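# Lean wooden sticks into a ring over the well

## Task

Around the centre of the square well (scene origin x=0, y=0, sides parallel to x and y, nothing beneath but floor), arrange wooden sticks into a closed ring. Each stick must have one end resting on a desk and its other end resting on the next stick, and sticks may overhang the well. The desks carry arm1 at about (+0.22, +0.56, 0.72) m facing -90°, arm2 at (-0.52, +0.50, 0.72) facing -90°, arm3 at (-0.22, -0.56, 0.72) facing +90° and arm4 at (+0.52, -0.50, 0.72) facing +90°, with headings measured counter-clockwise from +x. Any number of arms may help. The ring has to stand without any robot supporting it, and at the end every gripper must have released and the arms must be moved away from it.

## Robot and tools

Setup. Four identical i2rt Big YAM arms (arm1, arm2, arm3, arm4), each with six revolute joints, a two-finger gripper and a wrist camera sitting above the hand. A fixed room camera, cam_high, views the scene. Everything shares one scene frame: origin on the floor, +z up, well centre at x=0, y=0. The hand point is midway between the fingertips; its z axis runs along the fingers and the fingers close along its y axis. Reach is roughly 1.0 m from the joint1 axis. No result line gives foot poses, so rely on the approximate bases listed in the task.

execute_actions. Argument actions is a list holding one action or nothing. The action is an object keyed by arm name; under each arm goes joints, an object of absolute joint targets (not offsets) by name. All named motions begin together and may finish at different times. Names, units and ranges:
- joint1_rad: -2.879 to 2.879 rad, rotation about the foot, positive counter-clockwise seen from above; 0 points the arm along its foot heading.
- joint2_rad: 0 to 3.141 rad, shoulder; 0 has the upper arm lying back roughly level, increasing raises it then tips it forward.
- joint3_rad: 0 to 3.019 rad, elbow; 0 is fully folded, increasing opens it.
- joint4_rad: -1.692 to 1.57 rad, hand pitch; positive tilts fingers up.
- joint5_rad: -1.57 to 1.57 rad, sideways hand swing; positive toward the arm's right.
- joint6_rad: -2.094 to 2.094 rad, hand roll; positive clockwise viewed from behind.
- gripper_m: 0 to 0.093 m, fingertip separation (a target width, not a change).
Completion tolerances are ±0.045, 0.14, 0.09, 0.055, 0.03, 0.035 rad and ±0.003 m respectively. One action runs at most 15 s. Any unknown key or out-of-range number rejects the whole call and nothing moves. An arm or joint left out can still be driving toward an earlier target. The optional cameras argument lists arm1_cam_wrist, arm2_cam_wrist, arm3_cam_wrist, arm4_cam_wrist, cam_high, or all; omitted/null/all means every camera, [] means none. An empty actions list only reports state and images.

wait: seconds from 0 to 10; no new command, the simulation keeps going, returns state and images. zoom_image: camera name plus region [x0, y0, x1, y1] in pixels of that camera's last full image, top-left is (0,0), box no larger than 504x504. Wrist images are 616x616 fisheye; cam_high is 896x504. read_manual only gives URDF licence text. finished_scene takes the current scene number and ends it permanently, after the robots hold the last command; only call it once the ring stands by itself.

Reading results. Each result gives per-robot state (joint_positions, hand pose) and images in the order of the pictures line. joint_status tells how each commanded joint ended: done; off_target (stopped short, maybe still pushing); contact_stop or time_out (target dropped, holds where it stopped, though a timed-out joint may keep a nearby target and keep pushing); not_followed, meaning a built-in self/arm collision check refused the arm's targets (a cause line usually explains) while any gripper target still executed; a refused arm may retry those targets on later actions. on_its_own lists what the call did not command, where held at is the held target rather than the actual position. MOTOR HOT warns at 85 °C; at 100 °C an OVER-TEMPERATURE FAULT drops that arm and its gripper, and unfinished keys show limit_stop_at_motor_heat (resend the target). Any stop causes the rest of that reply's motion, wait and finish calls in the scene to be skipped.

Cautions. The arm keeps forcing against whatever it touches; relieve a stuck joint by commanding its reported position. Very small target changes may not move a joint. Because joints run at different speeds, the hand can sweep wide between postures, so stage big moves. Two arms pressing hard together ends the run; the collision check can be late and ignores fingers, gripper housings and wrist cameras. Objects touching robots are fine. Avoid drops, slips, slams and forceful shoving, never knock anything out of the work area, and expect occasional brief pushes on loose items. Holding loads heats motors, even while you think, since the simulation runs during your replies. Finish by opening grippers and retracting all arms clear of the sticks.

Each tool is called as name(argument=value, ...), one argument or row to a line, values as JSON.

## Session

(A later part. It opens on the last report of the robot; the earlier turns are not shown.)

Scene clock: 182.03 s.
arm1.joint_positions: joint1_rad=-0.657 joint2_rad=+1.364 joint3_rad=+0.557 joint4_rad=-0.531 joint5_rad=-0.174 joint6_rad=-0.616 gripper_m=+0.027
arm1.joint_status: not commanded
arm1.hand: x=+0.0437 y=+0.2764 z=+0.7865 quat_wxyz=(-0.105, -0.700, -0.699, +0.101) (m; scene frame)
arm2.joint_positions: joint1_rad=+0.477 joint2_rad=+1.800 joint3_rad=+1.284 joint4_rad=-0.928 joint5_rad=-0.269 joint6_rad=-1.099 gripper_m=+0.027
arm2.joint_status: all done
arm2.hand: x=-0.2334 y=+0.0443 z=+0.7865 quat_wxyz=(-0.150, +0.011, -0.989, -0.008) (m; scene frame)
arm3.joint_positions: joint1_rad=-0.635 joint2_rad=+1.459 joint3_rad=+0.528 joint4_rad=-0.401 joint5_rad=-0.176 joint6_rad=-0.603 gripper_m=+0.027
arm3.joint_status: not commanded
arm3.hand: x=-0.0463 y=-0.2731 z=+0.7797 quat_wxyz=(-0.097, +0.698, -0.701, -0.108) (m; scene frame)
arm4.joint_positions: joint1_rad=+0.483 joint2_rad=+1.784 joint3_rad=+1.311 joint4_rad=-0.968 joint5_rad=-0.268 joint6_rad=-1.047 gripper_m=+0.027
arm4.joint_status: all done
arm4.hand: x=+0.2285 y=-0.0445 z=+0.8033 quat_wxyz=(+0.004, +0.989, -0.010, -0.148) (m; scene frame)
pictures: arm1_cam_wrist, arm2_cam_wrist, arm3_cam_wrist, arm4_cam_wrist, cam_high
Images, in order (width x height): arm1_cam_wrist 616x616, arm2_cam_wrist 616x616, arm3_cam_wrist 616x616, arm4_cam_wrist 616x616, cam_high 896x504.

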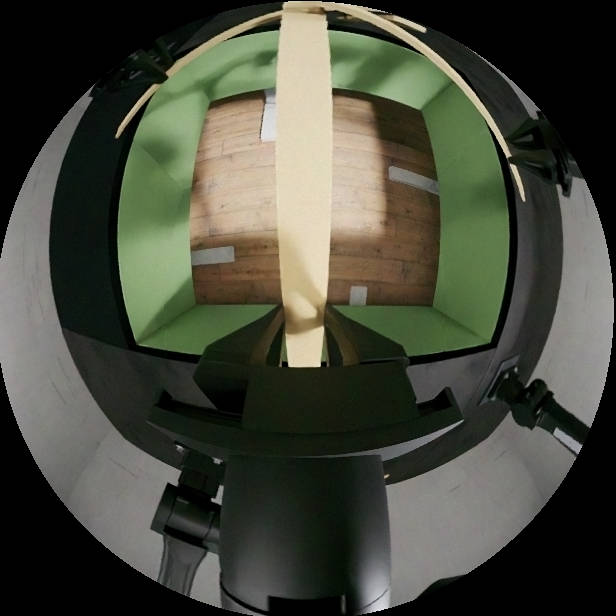

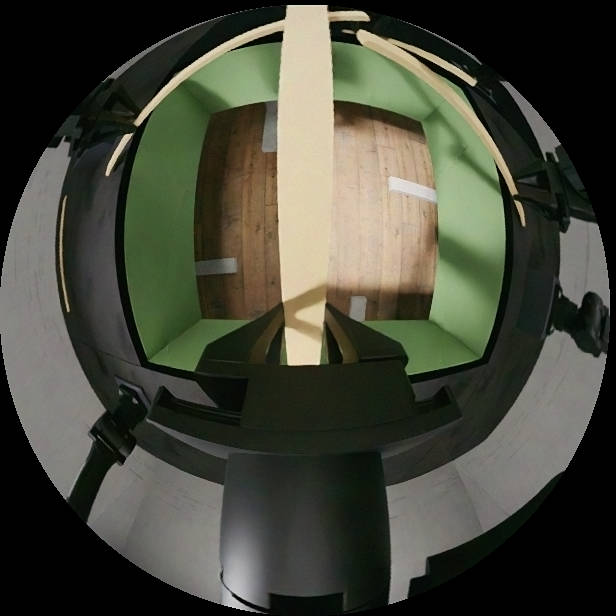

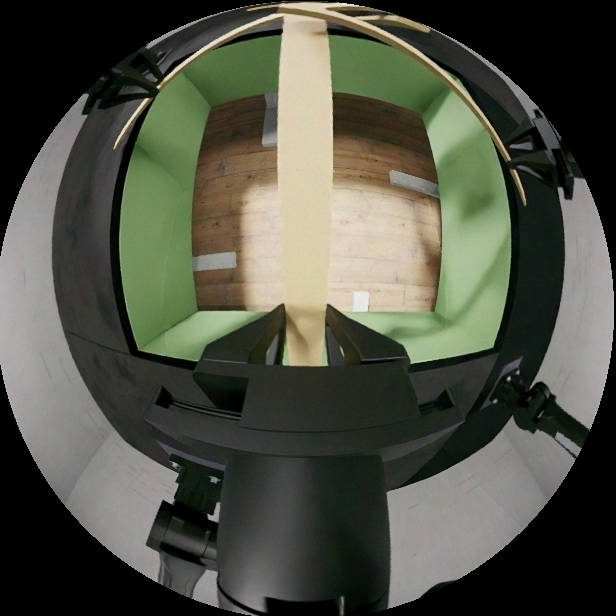

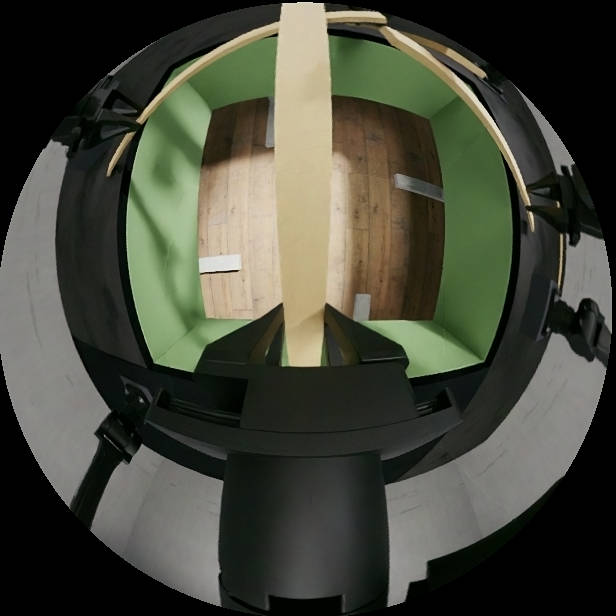

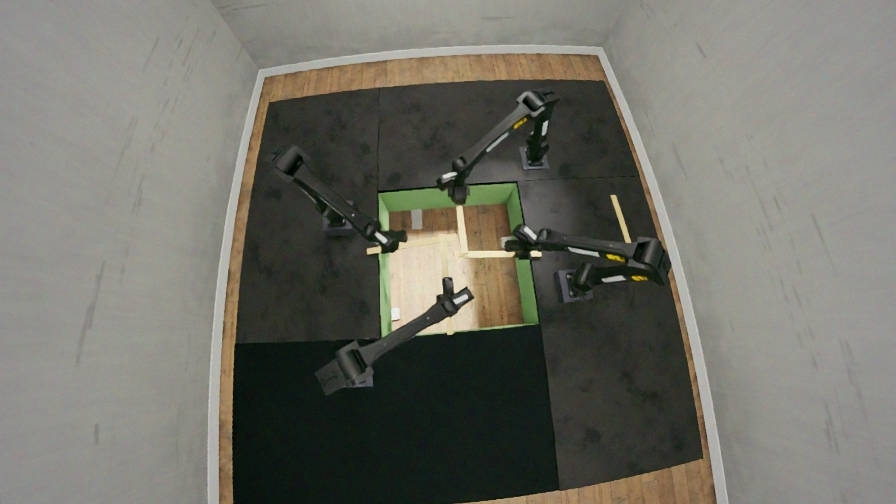

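execute_actions(
  actions=[
    {"arm1":{"joints":{"joint1_rad":-0.605,"joint2_rad":1.408,"joint3_rad":0.657,"joint4_rad":-0.556,"joint5_rad":-0.165,"joint6_rad":-0.563}},"arm3":{"joints":{"joint1_rad":-0.592,"joint2_rad":1.485,"joint3_rad":0.612,"joint4_rad":-0.438,"joint5_rad":-0.167,"joint6_rad":-0.558}}},
  ],
  cameras=["arm1_cam_wrist","arm2_cam_wrist","arm3_cam_wrist","arm4_cam_wrist"],
)

Scene clock: 212.33 s.
arm1.joint_positions: joint1_rad=-0.611 joint2_rad=+1.408 joint3_rad=+0.613 joint4_rad=-0.548 joint5_rad=-0.166 joint6_rad=-0.574 gripper_m=+0.027
arm1.joint_status: all done
arm1.hand: x=+0.0453 y=+0.2537 z=+0.7894 quat_wxyz=(-0.105, -0.699, -0.701, +0.095) (m; scene frame)
arm2.joint_positions: joint1_rad=+0.477 joint2_rad=+1.800 joint3_rad=+1.284 joint4_rad=-0.928 joint5_rad=-0.269 joint6_rad=-1.098 gripper_m=+0.027
arm2.joint_status: not commanded
arm2.hand: x=-0.2334 y=+0.0443 z=+0.7865 quat_wxyz=(-0.150, +0.011, -0.989, -0.008) (m; scene frame)
arm3.joint_positions: joint1_rad=-0.599 joint2_rad=+1.478 joint3_rad=+0.579 joint4_rad=-0.432 joint5_rad=-0.168 joint6_rad=-0.572 gripper_m=+0.027
arm3.joint_status: all done
arm3.hand: x=-0.0461 y=-0.2534 z=+0.7864 quat_wxyz=(-0.095, +0.701, -0.699, -0.107) (m; scene frame)
arm4.joint_positions: joint1_rad=+0.483 joint2_rad=+1.784 joint3_rad=+1.311 joint4_rad=-0.968 joint5_rad=-0.268 joint6_rad=-1.047 gripper_m=+0.027
arm4.joint_status: not commanded
arm4.hand: x=+0.2285 y=-0.0445 z=+0.8033 quat_wxyz=(+0.004, +0.989, -0.010, -0.148) (m; scene frame)
pictures: arm1_cam_wrist, arm2_cam_wrist, arm3_cam_wrist, arm4_cam_wrist
Images, in order (width x height): arm1_cam_wrist 616x616, arm2_cam_wrist 616x616, arm3_cam_wrist 616x616, arm4_cam_wrist 616x616.

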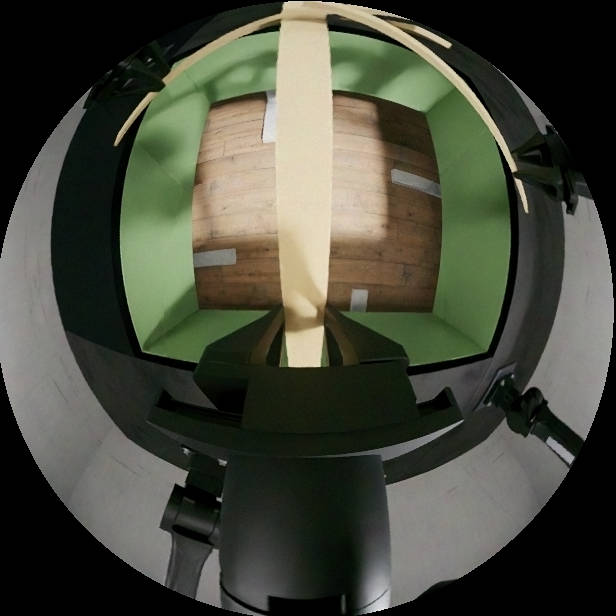

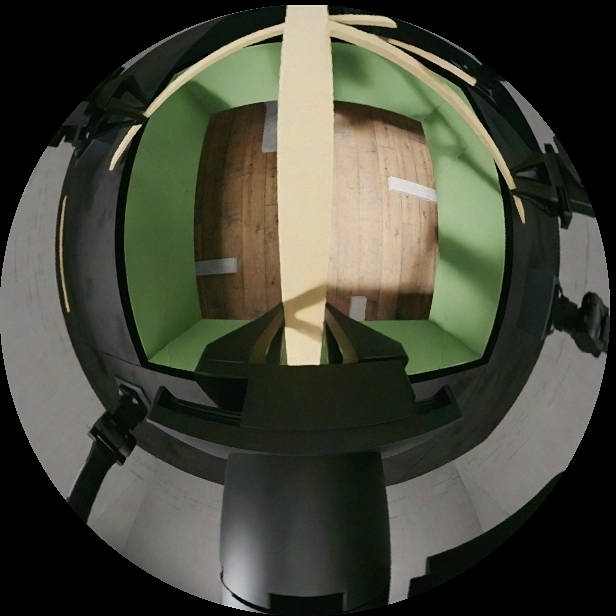

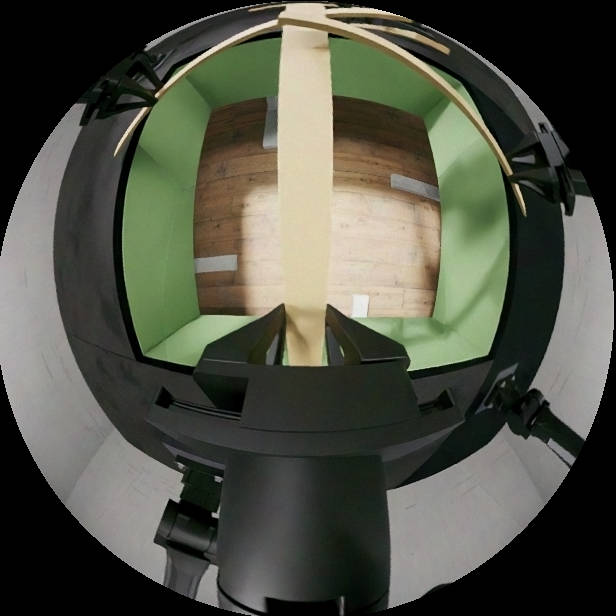

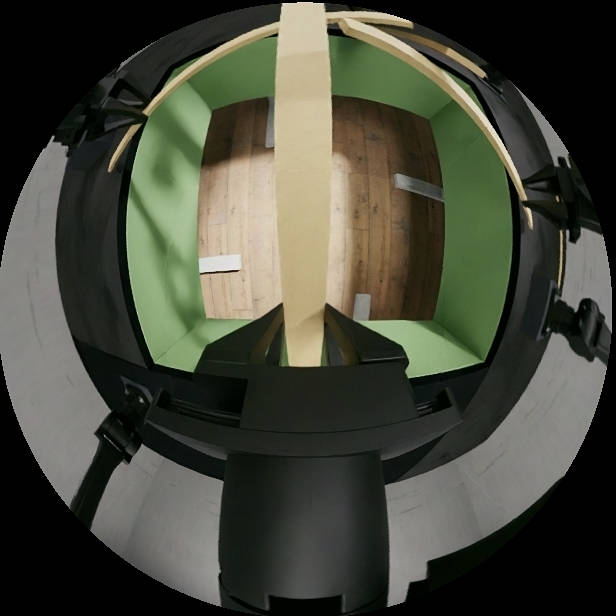

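execute_actions(
  actions=[
    {"arm1":{"joints":{"joint1_rad":-0.562,"joint2_rad":1.438,"joint3_rad":0.718,"joint4_rad":-0.57,"joint5_rad":-0.155,"joint6_rad":-0.52}},"arm3":{"joints":{"joint1_rad":-0.552,"joint2_rad":1.505,"joint3_rad":0.667,"joint4_rad":-0.464,"joint5_rad":-0.157,"joint6_rad":-0.52}}},
  ],
)

zoom_image(
  camera="cam_high",
  region=[360, 170, 560, 350],
)

Scene clock: 222.47 s.
arm1.joint_positions: joint1_rad=-0.567 joint2_rad=+1.434 joint3_rad=+0.672 joint4_rad=-0.561 joint5_rad=-0.156 joint6_rad=-0.531 gripper_m=+0.027
arm1.joint_status: all done
arm1.hand: x=+0.0449 y=+0.2276 z=+0.7989 quat_wxyz=(-0.106, -0.698, -0.701, +0.101) (m; scene frame)
arm2.joint_positions: joint1_rad=+0.477 joint2_rad=+1.800 joint3_rad=+1.284 joint4_rad=-0.928 joint5_rad=-0.269 joint6_rad=-1.098 gripper_m=+0.027
arm2.joint_status: not commanded
arm2.hand: x=-0.2334 y=+0.0443 z=+0.7865 quat_wxyz=(-0.150, +0.011, -0.989, -0.008) (m; scene frame)
arm3.joint_positions: joint1_rad=-0.558 joint2_rad=+1.496 joint3_rad=+0.631 joint4_rad=-0.457 joint5_rad=-0.158 joint6_rad=-0.535 gripper_m=+0.027
arm3.joint_status: all done
arm3.hand: x=-0.0472 y=-0.2312 z=+0.7940 quat_wxyz=(-0.097, +0.701, -0.698, -0.107) (m; scene frame)
arm4.joint_positions: joint1_rad=+0.483 joint2_rad=+1.784 joint3_rad=+1.311 joint4_rad=-0.968 joint5_rad=-0.268 joint6_rad=-1.047 gripper_m=+0.027
arm4.joint_status: not commanded
arm4.hand: x=+0.2285 y=-0.0445 z=+0.8033 quat_wxyz=(+0.004, +0.989, -0.010, -0.148) (m; scene frame)
pictures: arm1_cam_wrist, arm2_cam_wrist, arm3_cam_wrist, arm4_cam_wrist, cam_high
Images, in order (width x height): arm1_cam_wrist 616x616, arm2_cam_wrist 616x616, arm3_cam_wrist 616x616, arm4_cam_wrist 616x616, cam_high 896x504.

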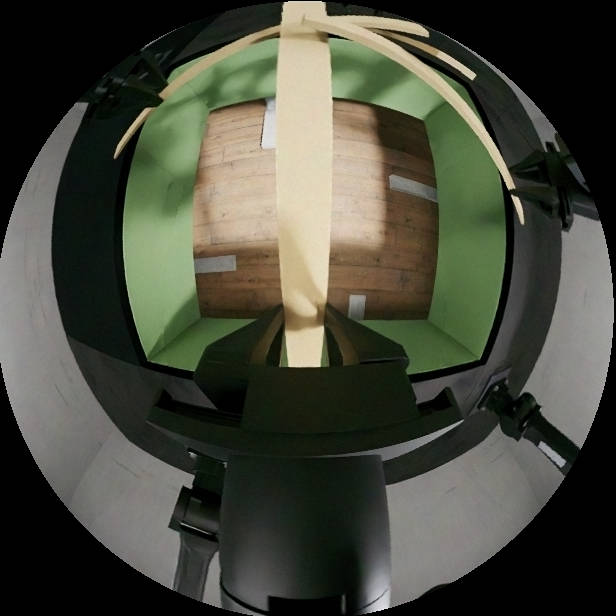

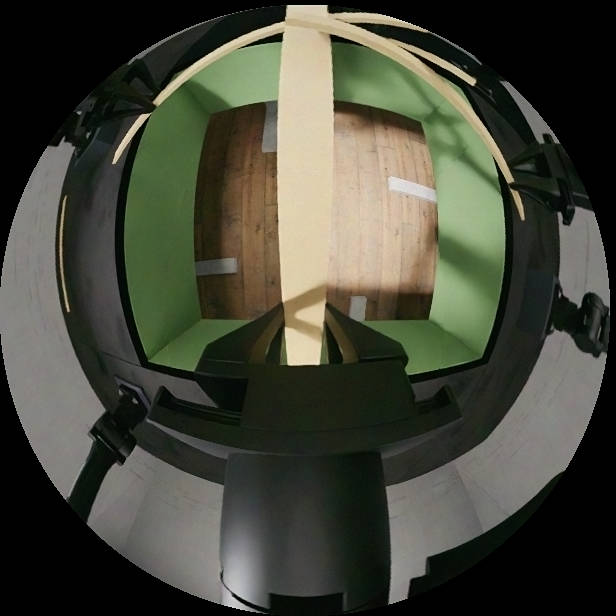

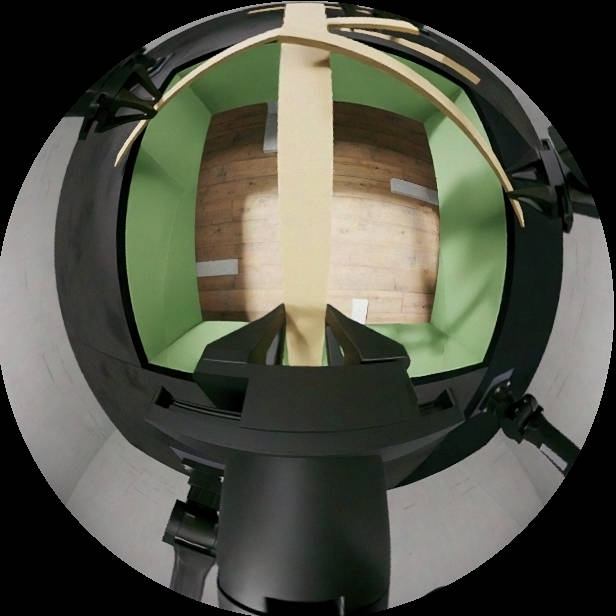

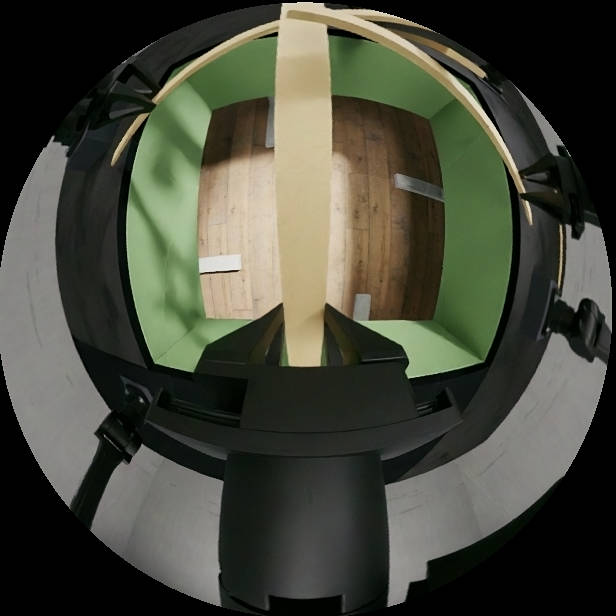

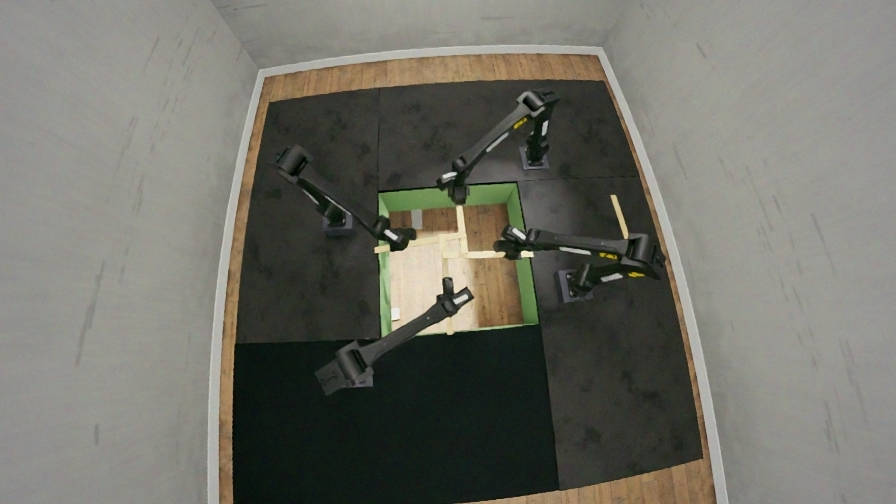

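Region (360, 170, 560, 350) of cam_high's 896x504 image, scaled by 2.520, with more detail than that image has; it fills the top 454 rows of this view, and the rest is white.

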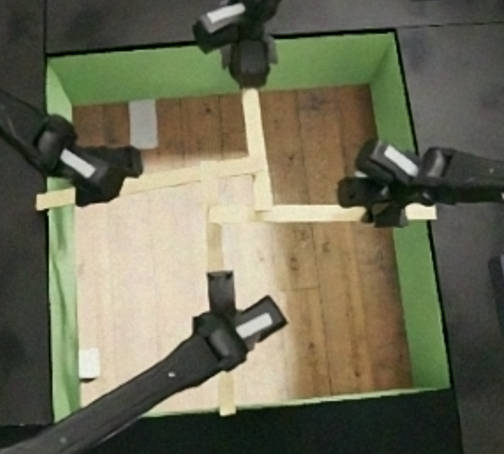

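execute_actions(
  actions=[
    {"arm1":{"joints":{"joint2_rad":1.508,"joint3_rad":0.73,"joint5_rad":-0.118}},"arm2":{"joints":{"joint1_rad":0.50,"joint2_rad":1.853,"joint4_rad":-0.903,"joint5_rad":-0.2,"joint6_rad":-1.08}},"arm3":{"joints":{"joint1_rad":-0.54,"joint2_rad":1.578,"joint3_rad":0.68,"joint4_rad":-0.432,"joint5_rad":-0.117}},"arm4":{"joints":{"joint1_rad":0.502,"joint2_rad":1.824,"joint4_rad":-0.95,"joint5_rad":-0.2}}},
  ],
  cameras=["arm1_cam_wrist","arm2_cam_wrist","arm3_cam_wrist","arm4_cam_wrist"],
)

Scene clock: 239.03 s.
arm1.joint_positions: joint1_rad=-0.567 joint2_rad=+1.509 joint3_rad=+0.681 joint4_rad=-0.561 joint5_rad=-0.120 joint6_rad=-0.530 gripper_m=+0.027
arm1.joint_status: all done
arm1.hand: x=+0.0421 y=+0.2346 z=+0.7748 quat_wxyz=(-0.081, -0.705, -0.701, +0.074) (m; scene frame)
arm2.joint_positions: joint1_rad=+0.490 joint2_rad=+1.831 joint3_rad=+1.284 joint4_rad=-0.916 joint5_rad=-0.202 joint6_rad=-1.089 gripper_m=+0.027
arm2.joint_status: all done
arm2.hand: x=-0.2367 y=+0.0424 z=+0.7682 quat_wxyz=(-0.117, +0.010, -0.993, -0.002) (m; scene frame)
arm3.joint_positions: joint1_rad=-0.551 joint2_rad=+1.576 joint3_rad=+0.644 joint4_rad=-0.445 joint5_rad=-0.119 joint6_rad=-0.534 gripper_m=+0.027
arm3.joint_status: all done
arm3.hand: x=-0.0454 y=-0.2359 z=+0.7699 quat_wxyz=(-0.075, +0.704, -0.702, -0.082) (m; scene frame)
arm4.joint_positions: joint1_rad=+0.487 joint2_rad=+1.817 joint3_rad=+1.311 joint4_rad=-0.966 joint5_rad=-0.202 joint6_rad=-1.047 gripper_m=+0.027
arm4.joint_status: all done
arm4.hand: x=+0.2374 y=-0.0414 z=+0.7838 quat_wxyz=(+0.001, +0.994, -0.012, -0.112) (m; scene frame)
pictures: arm1_cam_wrist, arm2_cam_wrist, arm3_cam_wrist, arm4_cam_wrist
Images, in order (width x height): arm1_cam_wrist 616x616, arm2_cam_wrist 616x616, arm3_cam_wrist 616x616, arm4_cam_wrist 616x616.

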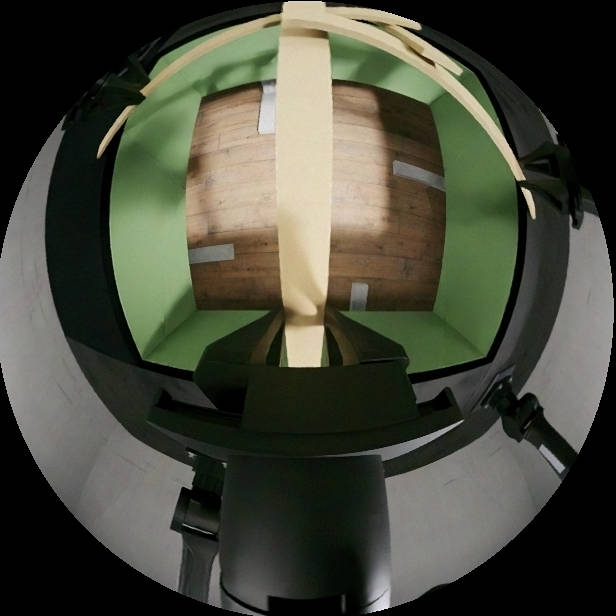

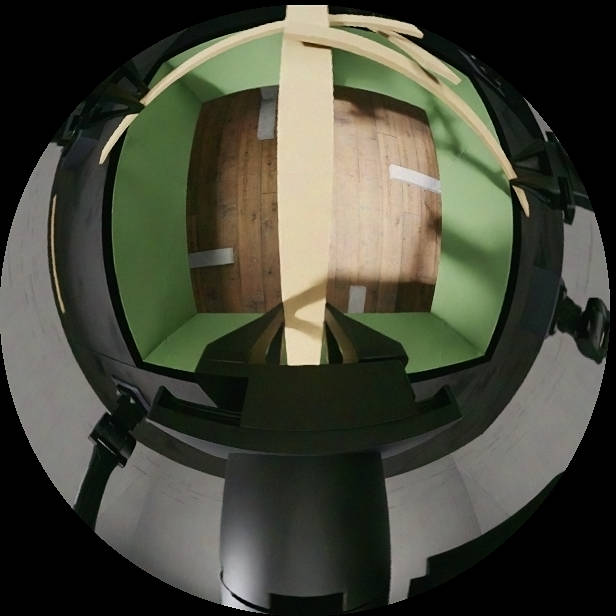

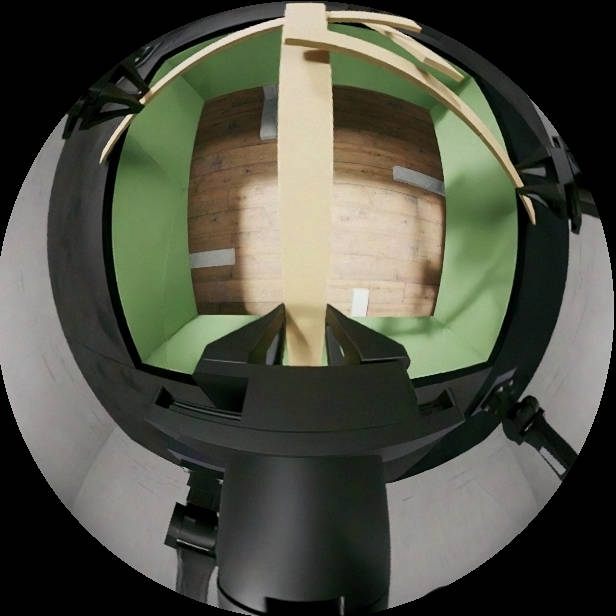

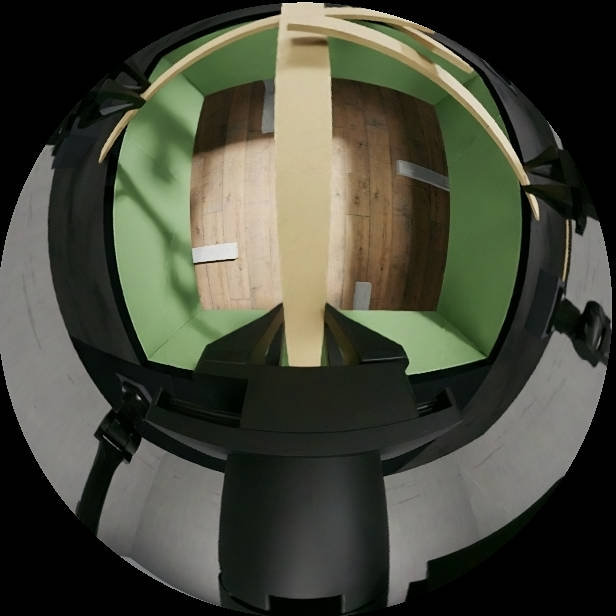

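execute_actions(
  actions=[
    {"arm1":{"joints":{"joint1_rad":-0.548,"joint2_rad":1.581,"joint3_rad":0.745,"joint5_rad":-0.078}},"arm2":{"joints":{"joint1_rad":0.508,"joint2_rad":1.89,"joint3_rad":1.272,"joint4_rad":-0.89,"joint5_rad":-0.131,"joint6_rad":-1.074}},"arm3":{"joints":{"joint1_rad":-0.53,"joint2_rad":1.656,"joint3_rad":0.695,"joint4_rad":-0.424,"joint5_rad":-0.076,"joint6_rad":-0.51}},"arm4":{"joints":{"joint1_rad":0.513,"joint2_rad":1.862,"joint4_rad":-0.945,"joint5_rad":-0.132,"joint6_rad":-1.032}}},
  ],
)

zoom_image(
  camera="cam_high",
  region=[360, 170, 560, 350],
)

Scene clock: 247.27 s.
arm1.joint_positions: joint1_rad=-0.560 joint2_rad=+1.582 joint3_rad=+0.701 joint4_rad=-0.562 joint5_rad=-0.079 joint6_rad=-0.530 gripper_m=+0.027
arm1.joint_status: all done
arm1.hand: x=+0.0390 y=+0.2374 z=+0.7544 quat_wxyz=(-0.055, -0.707, -0.703, +0.052) (m; scene frame)
arm2.joint_positions: joint1_rad=+0.497 joint2_rad=+1.869 joint3_rad=+1.279 joint4_rad=-0.903 joint5_rad=-0.132 joint6_rad=-1.082 gripper_m=+0.027
arm2.joint_status: all done
arm2.hand: x=-0.2454 y=+0.0411 z=+0.7453 quat_wxyz=(-0.079, +0.007, -0.997, +0.001) (m; scene frame)
arm3.joint_positions: joint1_rad=-0.540 joint2_rad=+1.650 joint3_rad=+0.662 joint4_rad=-0.436 joint5_rad=-0.078 joint6_rad=-0.526 gripper_m=+0.027
arm3.joint_status: all done
arm3.hand: x=-0.0434 y=-0.2383 z=+0.7488 quat_wxyz=(-0.057, +0.705, -0.705, -0.058) (m; scene frame)
arm4.joint_positions: joint1_rad=+0.500 joint2_rad=+1.856 joint3_rad=+1.311 joint4_rad=-0.960 joint5_rad=-0.134 joint6_rad=-1.042 gripper_m=+0.027
arm4.joint_status: all done
arm4.hand: x=+0.2423 y=-0.0408 z=+0.7621 quat_wxyz=(-0.001, +0.997, -0.011, -0.075) (m; scene frame)
pictures: arm1_cam_wrist, arm2_cam_wrist, arm3_cam_wrist, arm4_cam_wrist, cam_high
Images, in order (width x height): arm1_cam_wrist 616x616, arm2_cam_wrist 616x616, arm3_cam_wrist 616x616, arm4_cam_wrist 616x616, cam_high 896x504.

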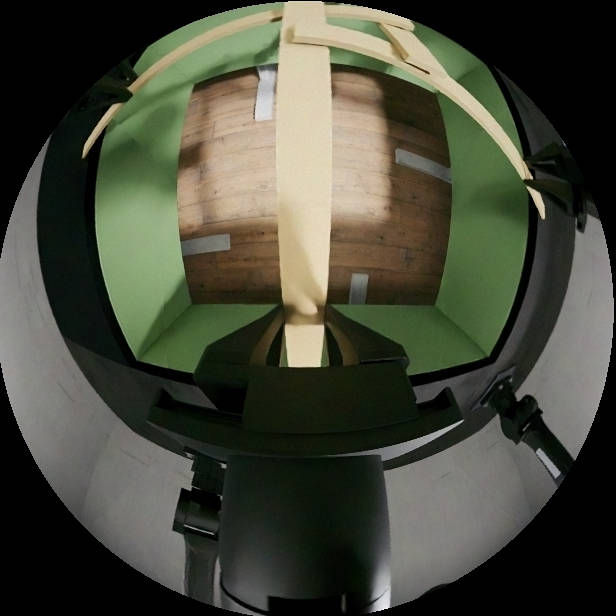

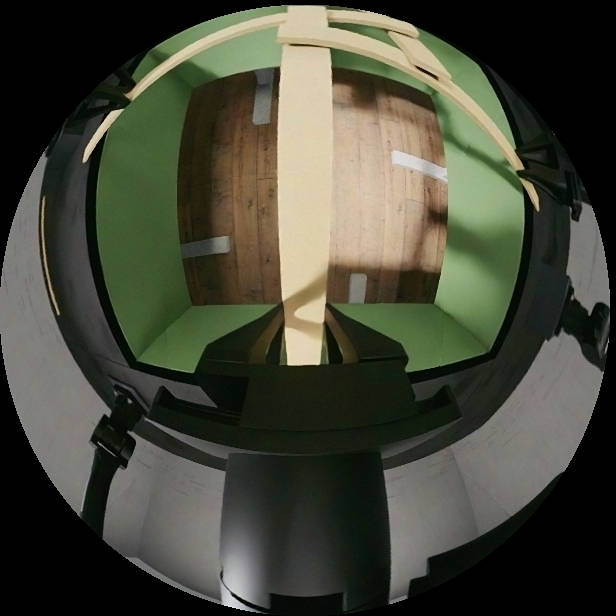

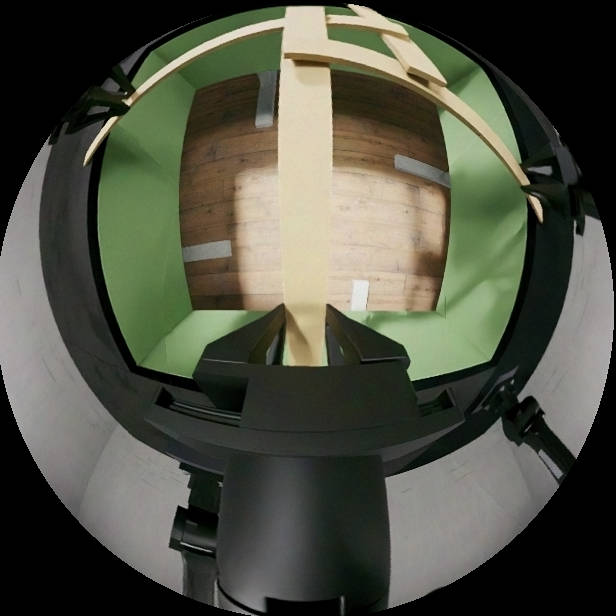

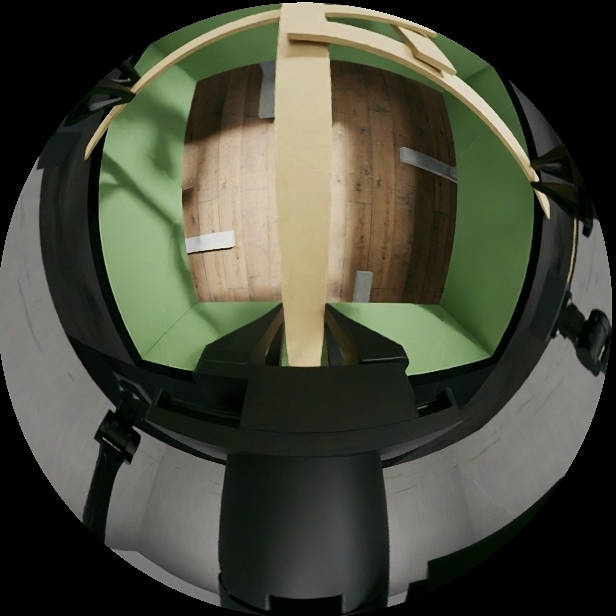

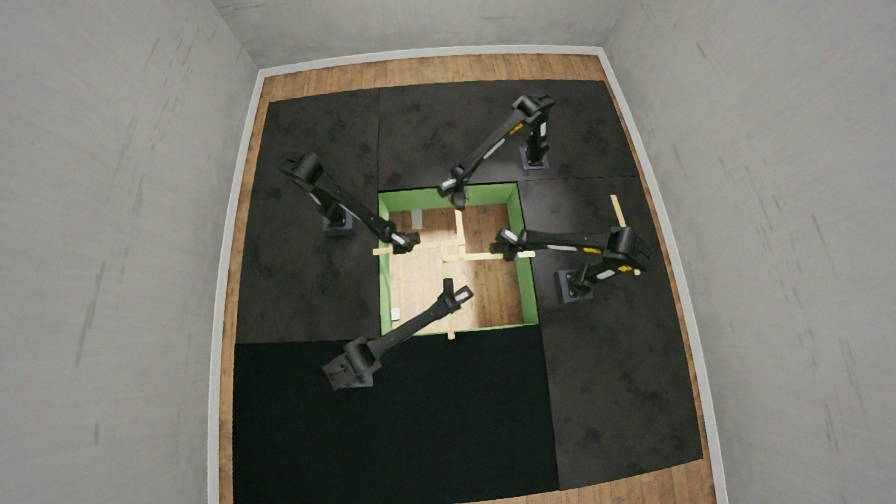

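Region (360, 170, 560, 350) of cam_high's 896x504 image, scaled by 2.520, with more detail than that image has; it fills the top 454 rows of this view, and the rest is white.

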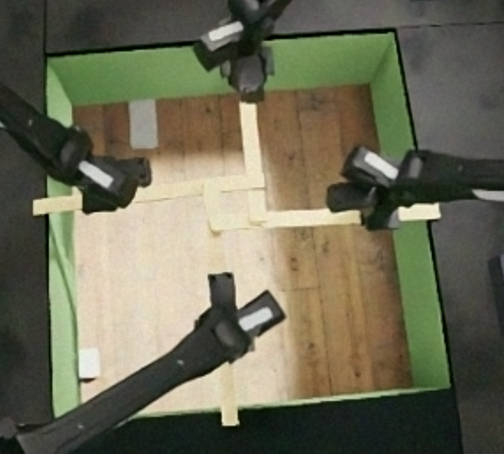

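execute_actions(
  actions=[
    {"arm1":{"joints":{"gripper_m":0.05}},"arm2":{"joints":{"gripper_m":0.05}},"arm3":{"joints":{"gripper_m":0.05}},"arm4":{"joints":{"gripper_m":0.05}}},
  ],
  cameras=["arm3_cam_wrist"],
)

execute_actions(
  actions=[
    {"arm1":{"joints":{"gripper_m":0.07,"joint2_rad":0.9}},"arm2":{"joints":{"gripper_m":0.07,"joint2_rad":1.2}},"arm3":{"joints":{"gripper_m":0.07,"joint2_rad":0.95}},"arm4":{"joints":{"gripper_m":0.07,"joint2_rad":1.2}}},
  ],
  cameras=["cam_high"],
)

zoom_image(
  camera="cam_high",
  region=[360, 170, 560, 350],
)

Scene clock: 258.90 s.
arm1.joint_positions: joint1_rad=-0.560 joint2_rad=+1.582 joint3_rad=+0.701 joint4_rad=-0.562 joint5_rad=-0.079 joint6_rad=-0.530 gripper_m=+0.050
arm1.joint_status: all done
arm1.hand: x=+0.0390 y=+0.2374 z=+0.7544 quat_wxyz=(-0.055, -0.707, -0.703, +0.052) (m; scene frame)
arm2.joint_positions: joint1_rad=+0.497 joint2_rad=+1.869 joint3_rad=+1.279 joint4_rad=-0.903 joint5_rad=-0.132 joint6_rad=-1.082 gripper_m=+0.050
arm2.joint_status: all done
arm2.hand: x=-0.2454 y=+0.0411 z=+0.7453 quat_wxyz=(-0.079, +0.007, -0.997, +0.001) (m; scene frame)
arm3.joint_positions: joint1_rad=-0.540 joint2_rad=+1.650 joint3_rad=+0.662 joint4_rad=-0.436 joint5_rad=-0.078 joint6_rad=-0.524 gripper_m=+0.050
arm3.joint_status: all done
arm3.hand: x=-0.0434 y=-0.2383 z=+0.7488 quat_wxyz=(-0.057, +0.704, -0.705, -0.058) (m; scene frame)
arm4.joint_positions: joint1_rad=+0.500 joint2_rad=+1.856 joint3_rad=+1.311 joint4_rad=-0.960 joint5_rad=-0.134 joint6_rad=-1.041 gripper_m=+0.050
arm4.joint_status: all done
arm4.hand: x=+0.2423 y=-0.0408 z=+0.7621 quat_wxyz=(-0.001, +0.997, -0.011, -0.075) (m; scene frame)
pictures: arm3_cam_wrist
Images, in order (width x height): arm3_cam_wrist 616x616.

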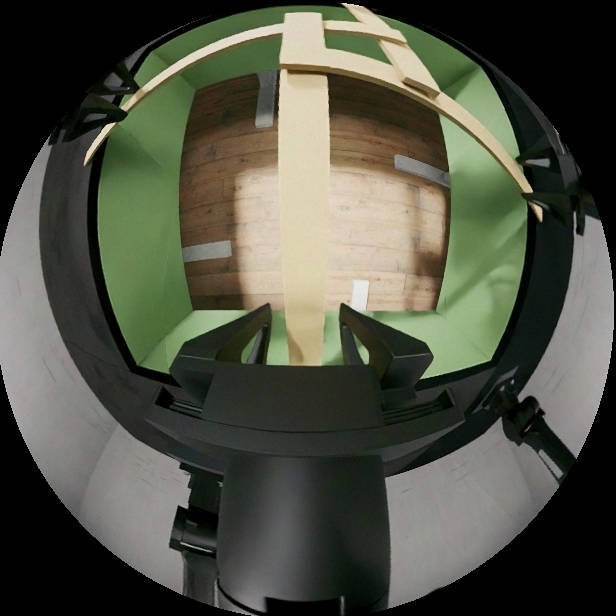

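Scene clock: 260.43 s.
arm1.joint_positions: joint1_rad=-0.560 joint2_rad=+0.896 joint3_rad=+0.701 joint4_rad=-0.562 joint5_rad=-0.079 joint6_rad=-0.530 gripper_m=+0.070
arm1.joint_status: all done
arm1.hand: x=+0.0270 y=+0.2181 z=+1.0100 quat_wxyz=(-0.134, -0.641, -0.656, +0.374) (m; scene frame)
arm2.joint_positions: joint1_rad=+0.497 joint2_rad=+1.181 joint3_rad=+1.268 joint4_rad=-0.898 joint5_rad=-0.132 joint6_rad=-1.082 gripper_m=+0.070
arm2.joint_status: all done
arm2.hand: x=-0.2687 y=+0.0789 z=+1.0913 quat_wxyz=(-0.232, +0.027, -0.927, +0.295) (m; scene frame)
arm3.joint_positions: joint1_rad=-0.540 joint2_rad=+0.944 joint3_rad=+0.662 joint4_rad=-0.434 joint5_rad=-0.078 joint6_rad=-0.524 gripper_m=+0.070
arm3.joint_status: all done
arm3.hand: x=-0.0203 y=-0.2017 z=+1.0171 quat_wxyz=(-0.387, +0.652, -0.636, -0.141) (m; scene frame)
arm4.joint_positions: joint1_rad=+0.500 joint2_rad=+1.200 joint3_rad=+1.305 joint4_rad=-0.957 joint5_rad=-0.134 joint6_rad=-1.041 gripper_m=+0.070
arm4.joint_status: all done
arm4.hand: x=+0.2652 y=-0.0859 z=+1.0925 quat_wxyz=(-0.279, +0.933, +0.011, -0.227) (m; scene frame)
pictures: cam_high
Images, in order (width x height): cam_high 896x504.

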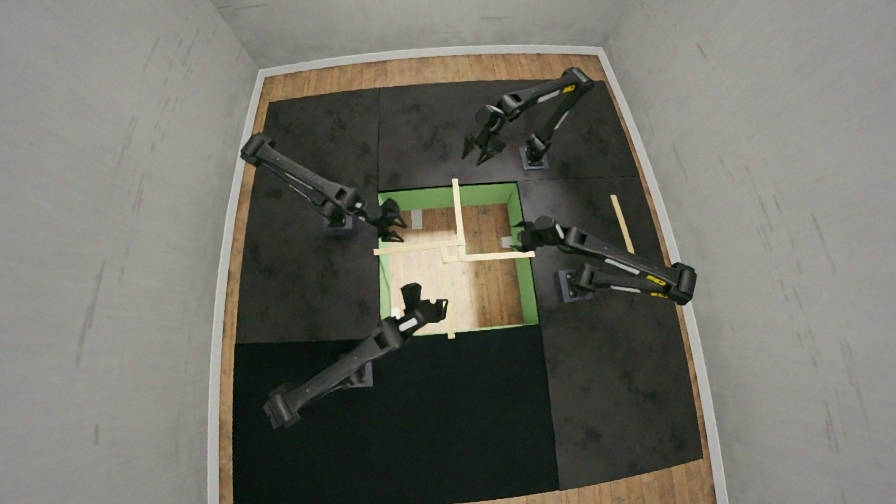

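Region (360, 170, 560, 350) of cam_high's 896x504 image, scaled by 2.520, with more detail than that image has; it fills the top 454 rows of this view, and the rest is white.

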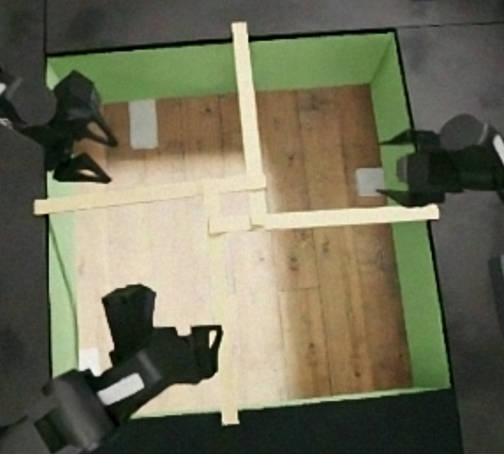

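finished_scene(
  scene=2,
)

The scene is finished: the task was done.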